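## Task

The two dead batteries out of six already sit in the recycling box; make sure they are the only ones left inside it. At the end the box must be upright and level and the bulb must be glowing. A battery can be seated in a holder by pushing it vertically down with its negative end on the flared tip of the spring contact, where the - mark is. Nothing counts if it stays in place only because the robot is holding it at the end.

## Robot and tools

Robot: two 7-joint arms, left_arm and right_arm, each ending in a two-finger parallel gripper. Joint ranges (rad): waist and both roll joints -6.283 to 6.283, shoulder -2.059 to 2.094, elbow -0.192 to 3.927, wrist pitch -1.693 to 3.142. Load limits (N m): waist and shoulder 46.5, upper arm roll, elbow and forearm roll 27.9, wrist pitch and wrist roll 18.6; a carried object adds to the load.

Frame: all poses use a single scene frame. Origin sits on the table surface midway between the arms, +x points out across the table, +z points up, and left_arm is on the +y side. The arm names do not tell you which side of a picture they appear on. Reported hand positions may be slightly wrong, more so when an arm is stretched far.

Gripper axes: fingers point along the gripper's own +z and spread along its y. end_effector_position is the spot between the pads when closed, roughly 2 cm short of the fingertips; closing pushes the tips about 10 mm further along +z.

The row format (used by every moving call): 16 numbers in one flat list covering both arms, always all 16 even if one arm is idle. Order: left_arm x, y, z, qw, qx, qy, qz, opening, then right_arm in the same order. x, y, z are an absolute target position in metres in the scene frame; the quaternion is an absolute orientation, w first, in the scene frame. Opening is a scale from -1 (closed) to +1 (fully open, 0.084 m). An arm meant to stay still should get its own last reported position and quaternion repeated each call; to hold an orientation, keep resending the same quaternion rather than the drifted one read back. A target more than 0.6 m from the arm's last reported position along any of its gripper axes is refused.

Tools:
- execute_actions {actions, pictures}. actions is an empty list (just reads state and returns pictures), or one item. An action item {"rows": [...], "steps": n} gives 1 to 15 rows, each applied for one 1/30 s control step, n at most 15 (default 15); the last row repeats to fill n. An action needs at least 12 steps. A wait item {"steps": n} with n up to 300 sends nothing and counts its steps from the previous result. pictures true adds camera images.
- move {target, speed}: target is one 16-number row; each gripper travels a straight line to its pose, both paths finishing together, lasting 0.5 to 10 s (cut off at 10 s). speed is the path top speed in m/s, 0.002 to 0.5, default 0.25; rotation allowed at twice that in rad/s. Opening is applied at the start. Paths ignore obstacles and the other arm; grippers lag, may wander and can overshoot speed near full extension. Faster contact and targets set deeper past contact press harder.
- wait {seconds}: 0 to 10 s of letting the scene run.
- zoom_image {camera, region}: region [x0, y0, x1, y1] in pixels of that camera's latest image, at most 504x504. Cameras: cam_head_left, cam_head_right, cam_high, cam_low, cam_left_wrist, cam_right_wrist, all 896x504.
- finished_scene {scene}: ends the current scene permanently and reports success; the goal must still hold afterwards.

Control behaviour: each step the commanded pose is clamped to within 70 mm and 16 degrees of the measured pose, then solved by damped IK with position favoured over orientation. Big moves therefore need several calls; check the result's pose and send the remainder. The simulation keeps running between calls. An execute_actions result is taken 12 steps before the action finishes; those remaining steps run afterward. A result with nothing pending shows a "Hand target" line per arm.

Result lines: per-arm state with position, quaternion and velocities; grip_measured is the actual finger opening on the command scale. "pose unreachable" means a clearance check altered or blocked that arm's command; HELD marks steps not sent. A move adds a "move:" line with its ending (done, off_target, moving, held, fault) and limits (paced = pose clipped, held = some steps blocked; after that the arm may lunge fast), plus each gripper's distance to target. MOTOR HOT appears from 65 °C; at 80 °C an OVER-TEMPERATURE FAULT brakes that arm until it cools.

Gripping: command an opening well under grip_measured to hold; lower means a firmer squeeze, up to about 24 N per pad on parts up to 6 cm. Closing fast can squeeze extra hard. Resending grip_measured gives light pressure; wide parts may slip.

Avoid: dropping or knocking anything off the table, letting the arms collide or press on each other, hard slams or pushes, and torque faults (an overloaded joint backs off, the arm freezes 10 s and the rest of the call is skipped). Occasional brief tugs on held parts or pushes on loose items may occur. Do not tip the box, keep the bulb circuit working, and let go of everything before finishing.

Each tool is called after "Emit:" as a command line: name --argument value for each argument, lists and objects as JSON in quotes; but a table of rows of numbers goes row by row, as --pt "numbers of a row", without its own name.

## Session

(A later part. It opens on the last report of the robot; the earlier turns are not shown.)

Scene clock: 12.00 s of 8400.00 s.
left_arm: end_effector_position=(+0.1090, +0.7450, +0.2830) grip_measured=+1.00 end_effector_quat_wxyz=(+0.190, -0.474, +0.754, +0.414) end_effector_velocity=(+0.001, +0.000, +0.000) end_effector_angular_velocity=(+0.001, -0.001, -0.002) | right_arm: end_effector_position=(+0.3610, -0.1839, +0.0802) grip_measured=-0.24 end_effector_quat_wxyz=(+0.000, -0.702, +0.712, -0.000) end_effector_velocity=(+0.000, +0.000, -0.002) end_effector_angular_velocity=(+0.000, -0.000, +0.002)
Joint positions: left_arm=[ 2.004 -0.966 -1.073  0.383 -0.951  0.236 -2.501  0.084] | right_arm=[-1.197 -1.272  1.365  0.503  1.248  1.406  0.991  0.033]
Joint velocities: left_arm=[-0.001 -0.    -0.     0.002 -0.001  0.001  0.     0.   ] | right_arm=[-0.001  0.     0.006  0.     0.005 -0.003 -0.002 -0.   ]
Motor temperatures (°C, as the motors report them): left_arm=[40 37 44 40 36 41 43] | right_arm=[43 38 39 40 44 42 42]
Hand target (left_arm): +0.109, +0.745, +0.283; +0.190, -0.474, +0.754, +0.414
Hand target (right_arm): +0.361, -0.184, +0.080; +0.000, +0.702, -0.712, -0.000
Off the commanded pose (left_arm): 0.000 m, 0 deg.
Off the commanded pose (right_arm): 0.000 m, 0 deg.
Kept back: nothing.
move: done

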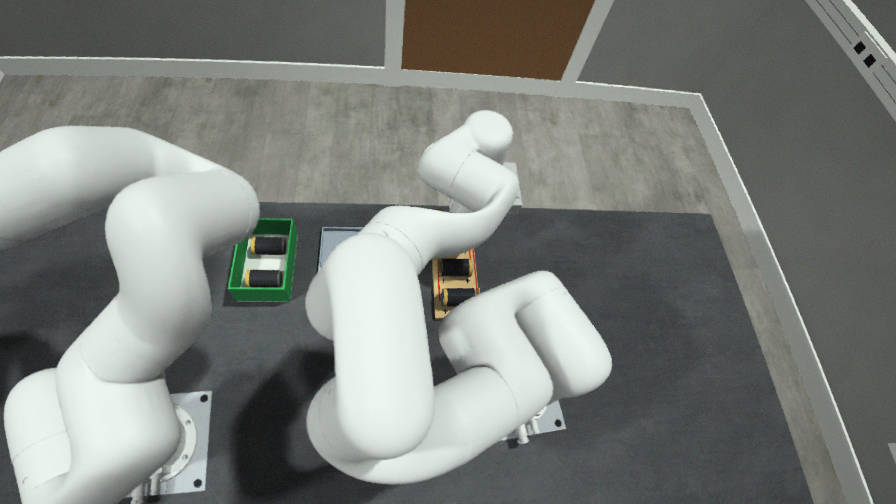

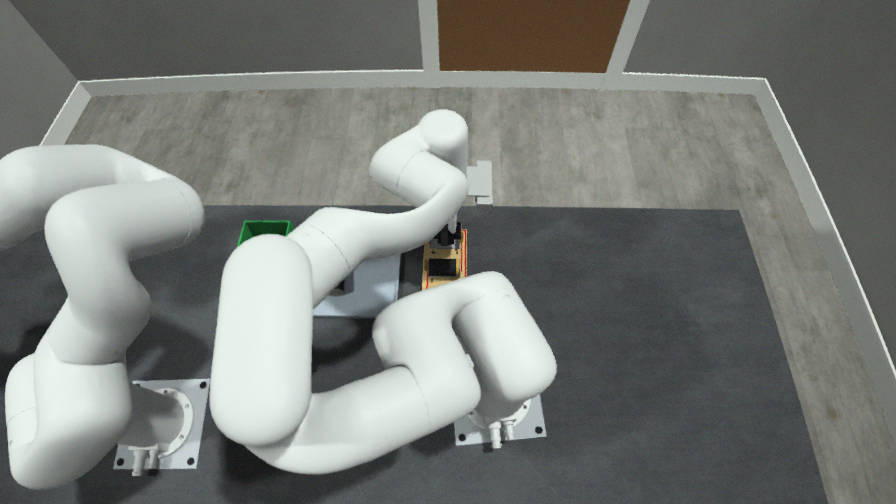

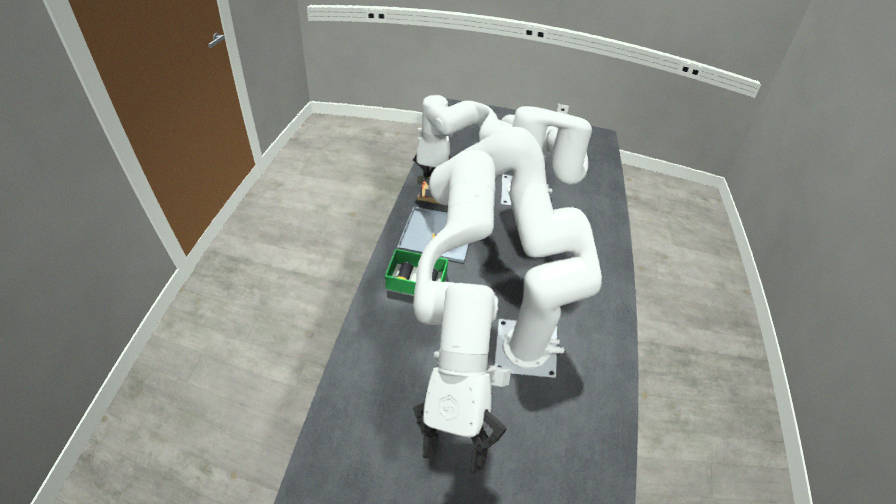

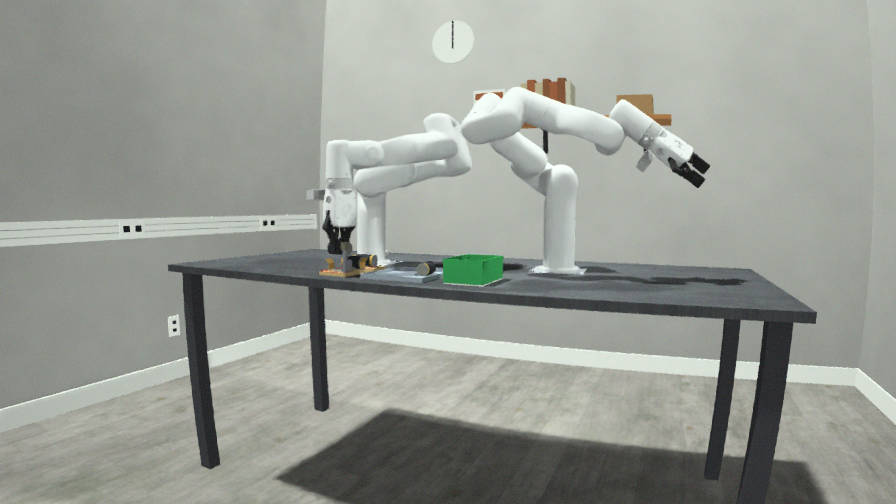

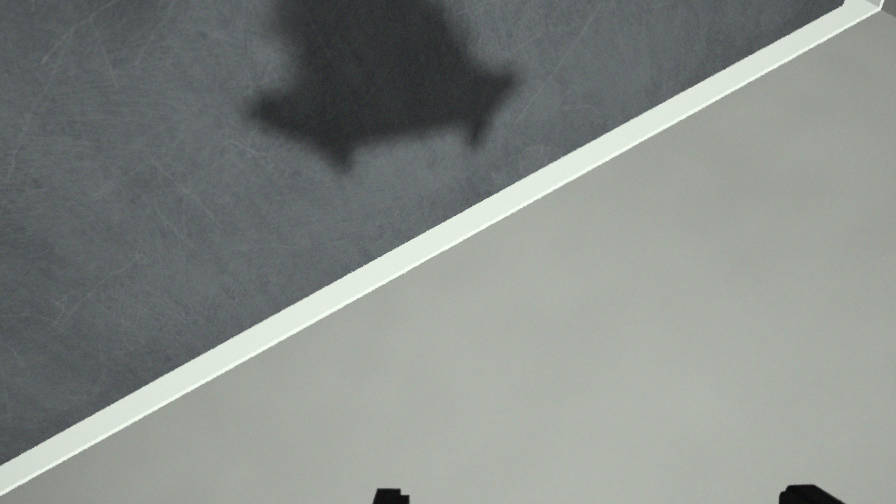

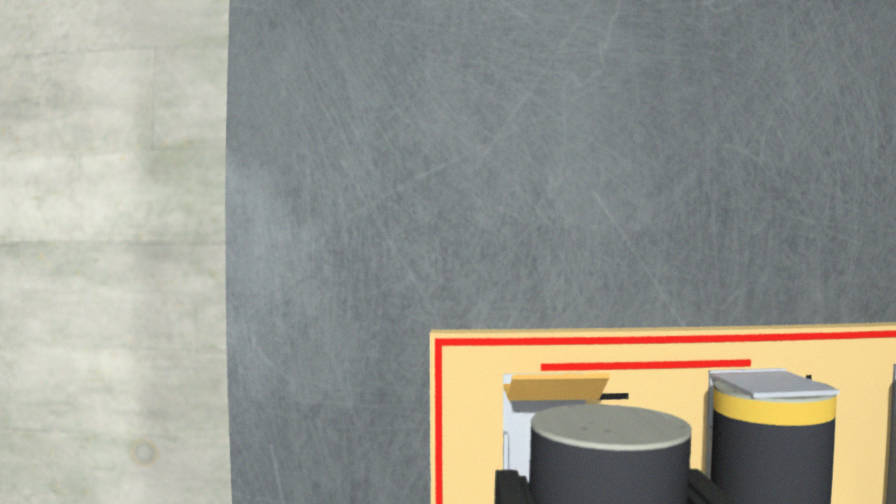

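Emit:
move --target '[0.109,0.745,0.283,0.19,-0.474,0.754,0.414,1,0.3655,-0.1845,0.066,0,-0.704,0.710,0,-0.8]' --speed 0.03

Emit:
move --target '[0.109,0.745,0.283,0.19,-0.474,0.754,0.414,1,0.3655,-0.1845,0.044,0,-0.704,0.710,0,-0.8]' --speed 0.02

Emit:
zoom_image --camera "cam_low" --region '[290, 190, 430, 295]'

Scene clock: 13.40 s of 8400.00 s.
left_arm: end_effector_position=(+0.1090, +0.7450, +0.2830) grip_measured=+1.00 end_effector_quat_wxyz=(+0.190, -0.474, +0.754, +0.414) end_effector_velocity=(+0.001, +0.000, +0.001) end_effector_angular_velocity=(+0.002, -0.001, -0.001) | right_arm: end_effector_position=(+0.3655, -0.1844, +0.0662) grip_measured=-0.24 end_effector_quat_wxyz=(+0.000, -0.704, +0.710, -0.000) end_effector_velocity=(+0.001, -0.000, -0.001) end_effector_angular_velocity=(-0.000, -0.001, +0.001)
Joint positions: left_arm=[ 2.004 -0.966 -1.073  0.383 -0.951  0.236 -2.501  0.084] | right_arm=[-1.224 -1.268  1.42   0.509  1.291  1.379  0.972  0.033]
Joint velocities: left_arm=[ 0.     0.     0.     0.002 -0.001 -0.001 -0.    -0.   ] | right_arm=[-0.003  0.     0.006  0.001  0.005 -0.003 -0.002 -0.   ]
Motor temperatures (°C, as the motors report them): left_arm=[40 37 44 40 36 41 43] | right_arm=[43 38 39 40 44 42 42]
Hand target (left_arm): +0.109, +0.745, +0.283; +0.190, -0.474, +0.754, +0.414
Hand target (right_arm): +0.366, -0.184, +0.066; -0.000, +0.704, -0.710, +0.000
Off the commanded pose (left_arm): 0.000 m, 0 deg.
Off the commanded pose (right_arm): 0.000 m, 0 deg.
Kept back: nothing.
move: done

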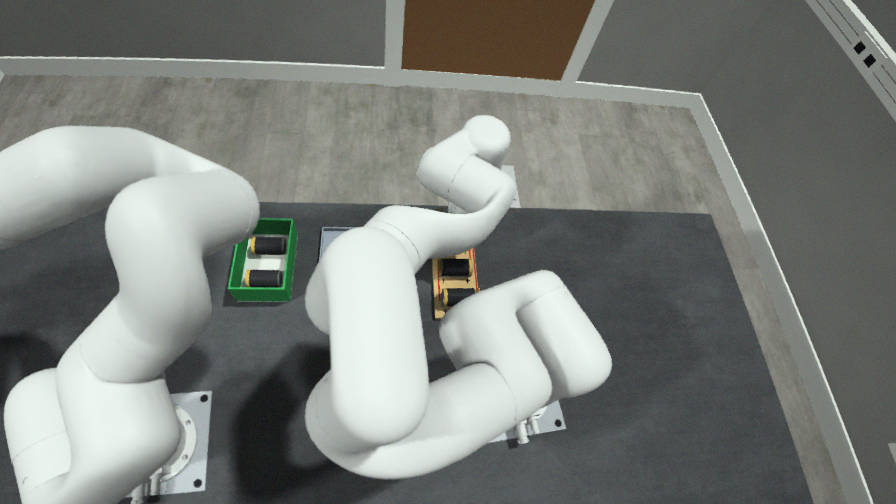

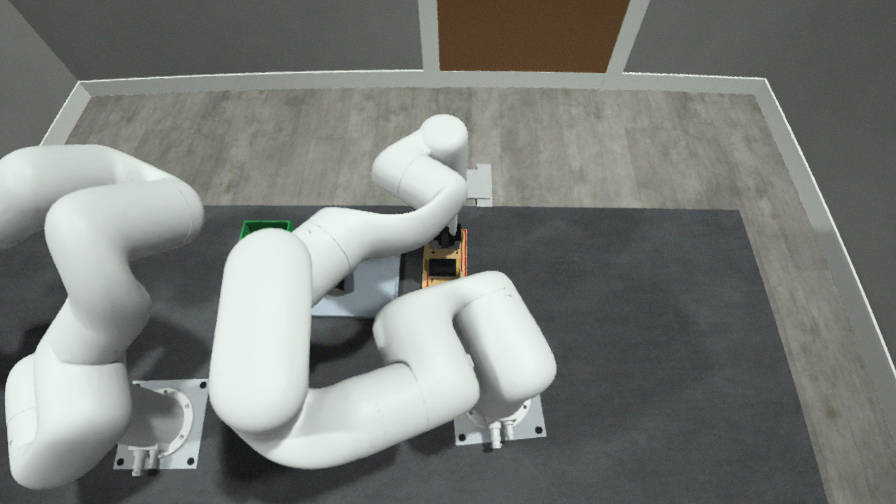

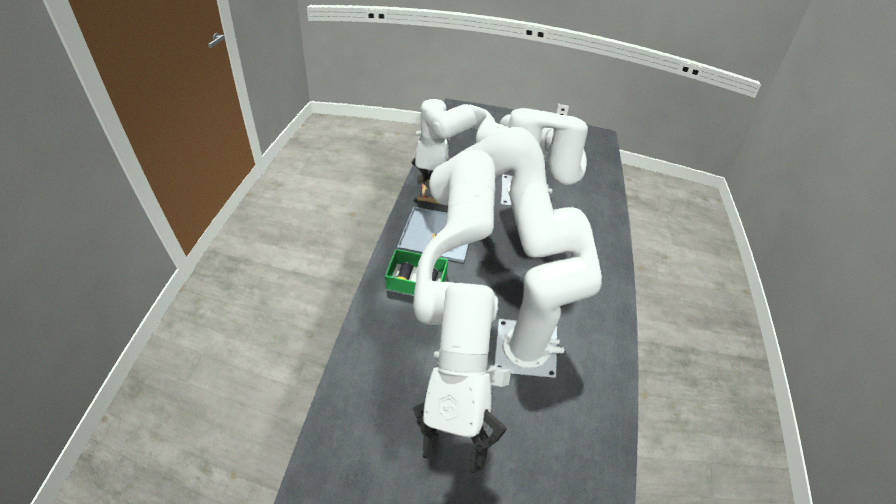

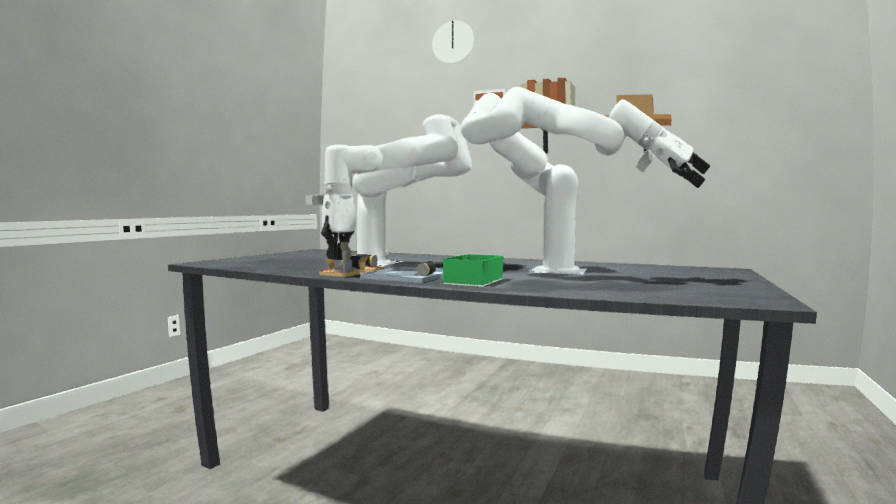

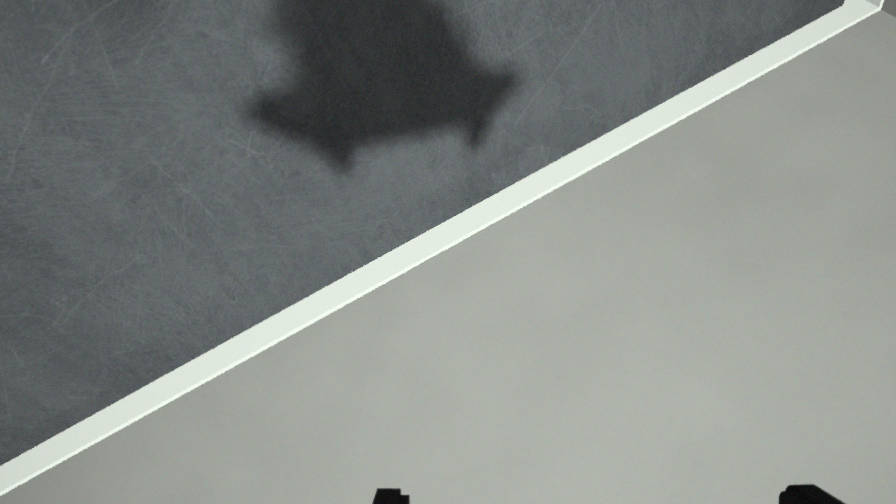

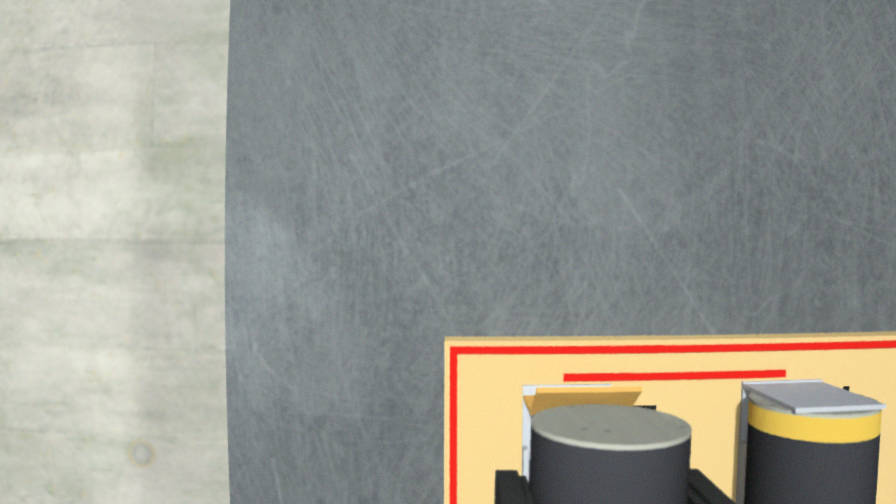

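Scene clock: 14.80 s of 8400.00 s.
left_arm: end_effector_position=(+0.1090, +0.7450, +0.2830) grip_measured=+1.00 end_effector_quat_wxyz=(+0.190, -0.474, +0.754, +0.414) end_effector_velocity=(+0.001, -0.000, +0.000) end_effector_angular_velocity=(-0.000, +0.000, -0.003) | right_arm: end_effector_position=(+0.3655, -0.1846, +0.0442) grip_measured=-0.24 end_effector_quat_wxyz=(-0.000, -0.704, +0.710, -0.000) end_effector_velocity=(+0.000, +0.000, -0.001) end_effector_angular_velocity=(+0.001, -0.000, -0.000)
Joint positions: left_arm=[ 2.004 -0.966 -1.073  0.383 -0.951  0.236 -2.501  0.084] | right_arm=[-1.241 -1.27   1.498  0.501  1.36   1.342  0.958  0.033]
Joint velocities: left_arm=[-0.002 -0.    -0.     0.001  0.     0.    -0.    -0.   ] | right_arm=[-0.001  0.001  0.005 -0.     0.005 -0.003 -0.001  0.   ]
Motor temperatures (°C, as the motors report them): left_arm=[40 37 44 40 36 41 43] | right_arm=[43 38 39 40 44 42 42]
Hand target (left_arm): +0.109, +0.745, +0.283; +0.190, -0.474, +0.754, +0.414
Hand target (right_arm): +0.365, -0.184, +0.044; +0.000, +0.704, -0.710, +0.000
Off the commanded pose (left_arm): 0.000 m, 0 deg.
Off the commanded pose (right_arm): 0.000 m, 0 deg.
Kept back: nothing.
move: done

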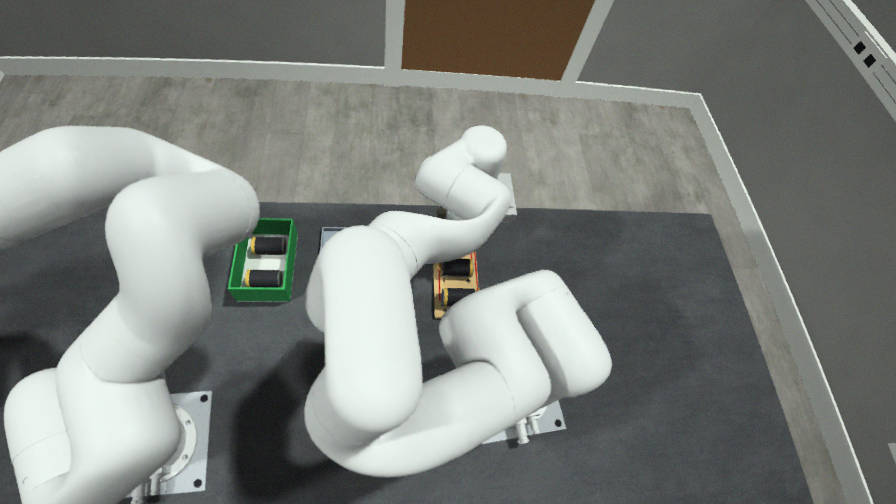

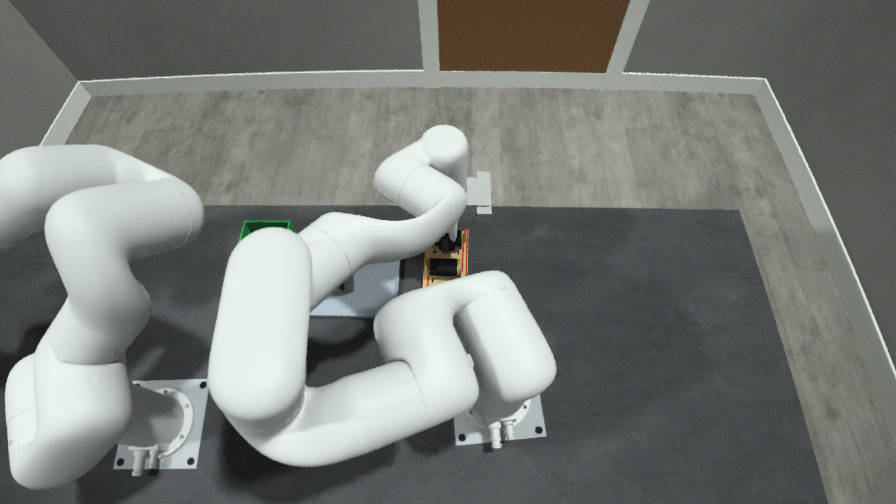

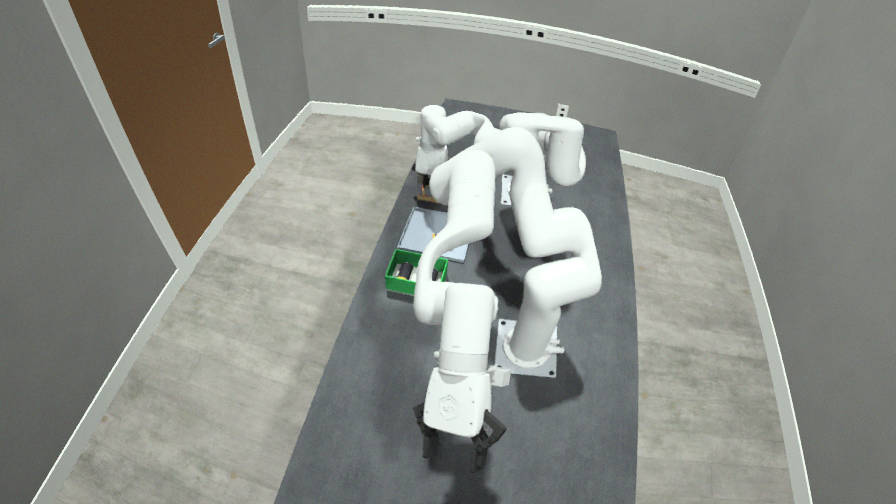

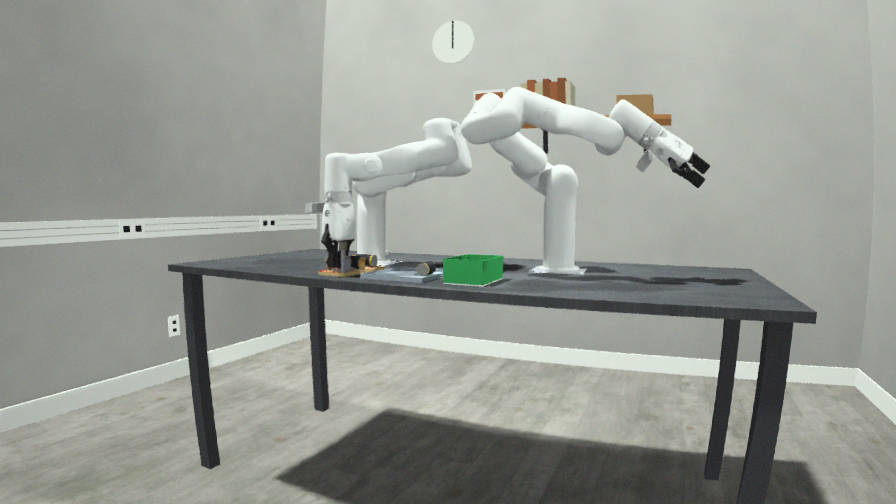

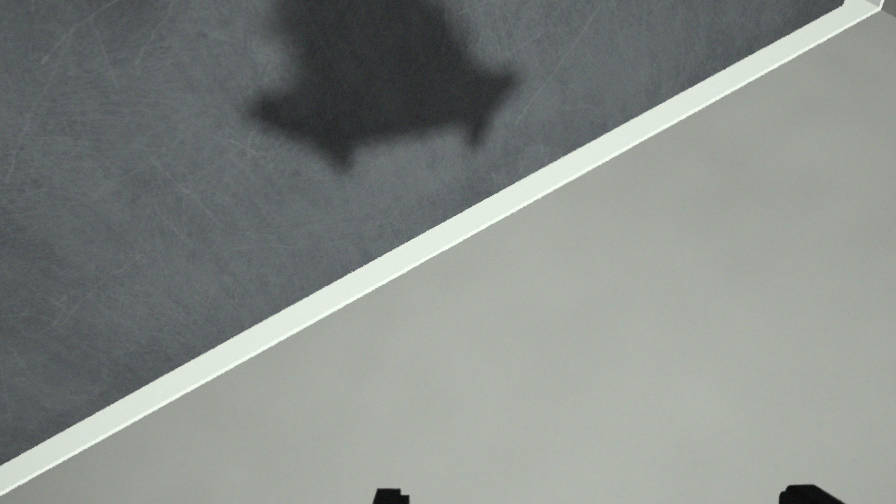

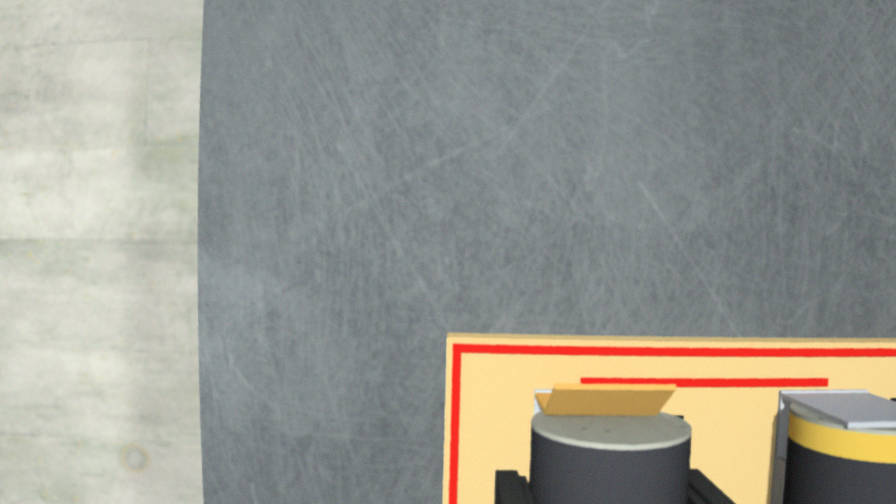

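Region (290, 190, 430, 295) of cam_low's 896x504 image, scaled by 3.600, with more detail than that image has; it fills the top 378 rows of this view, and the rest is white.

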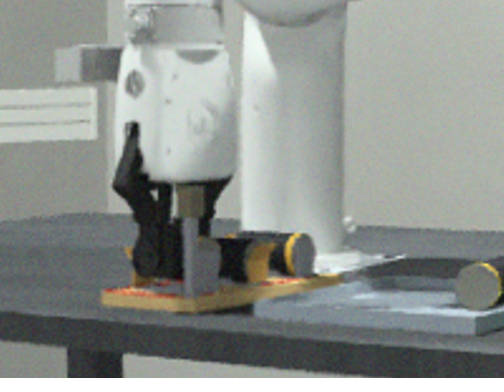

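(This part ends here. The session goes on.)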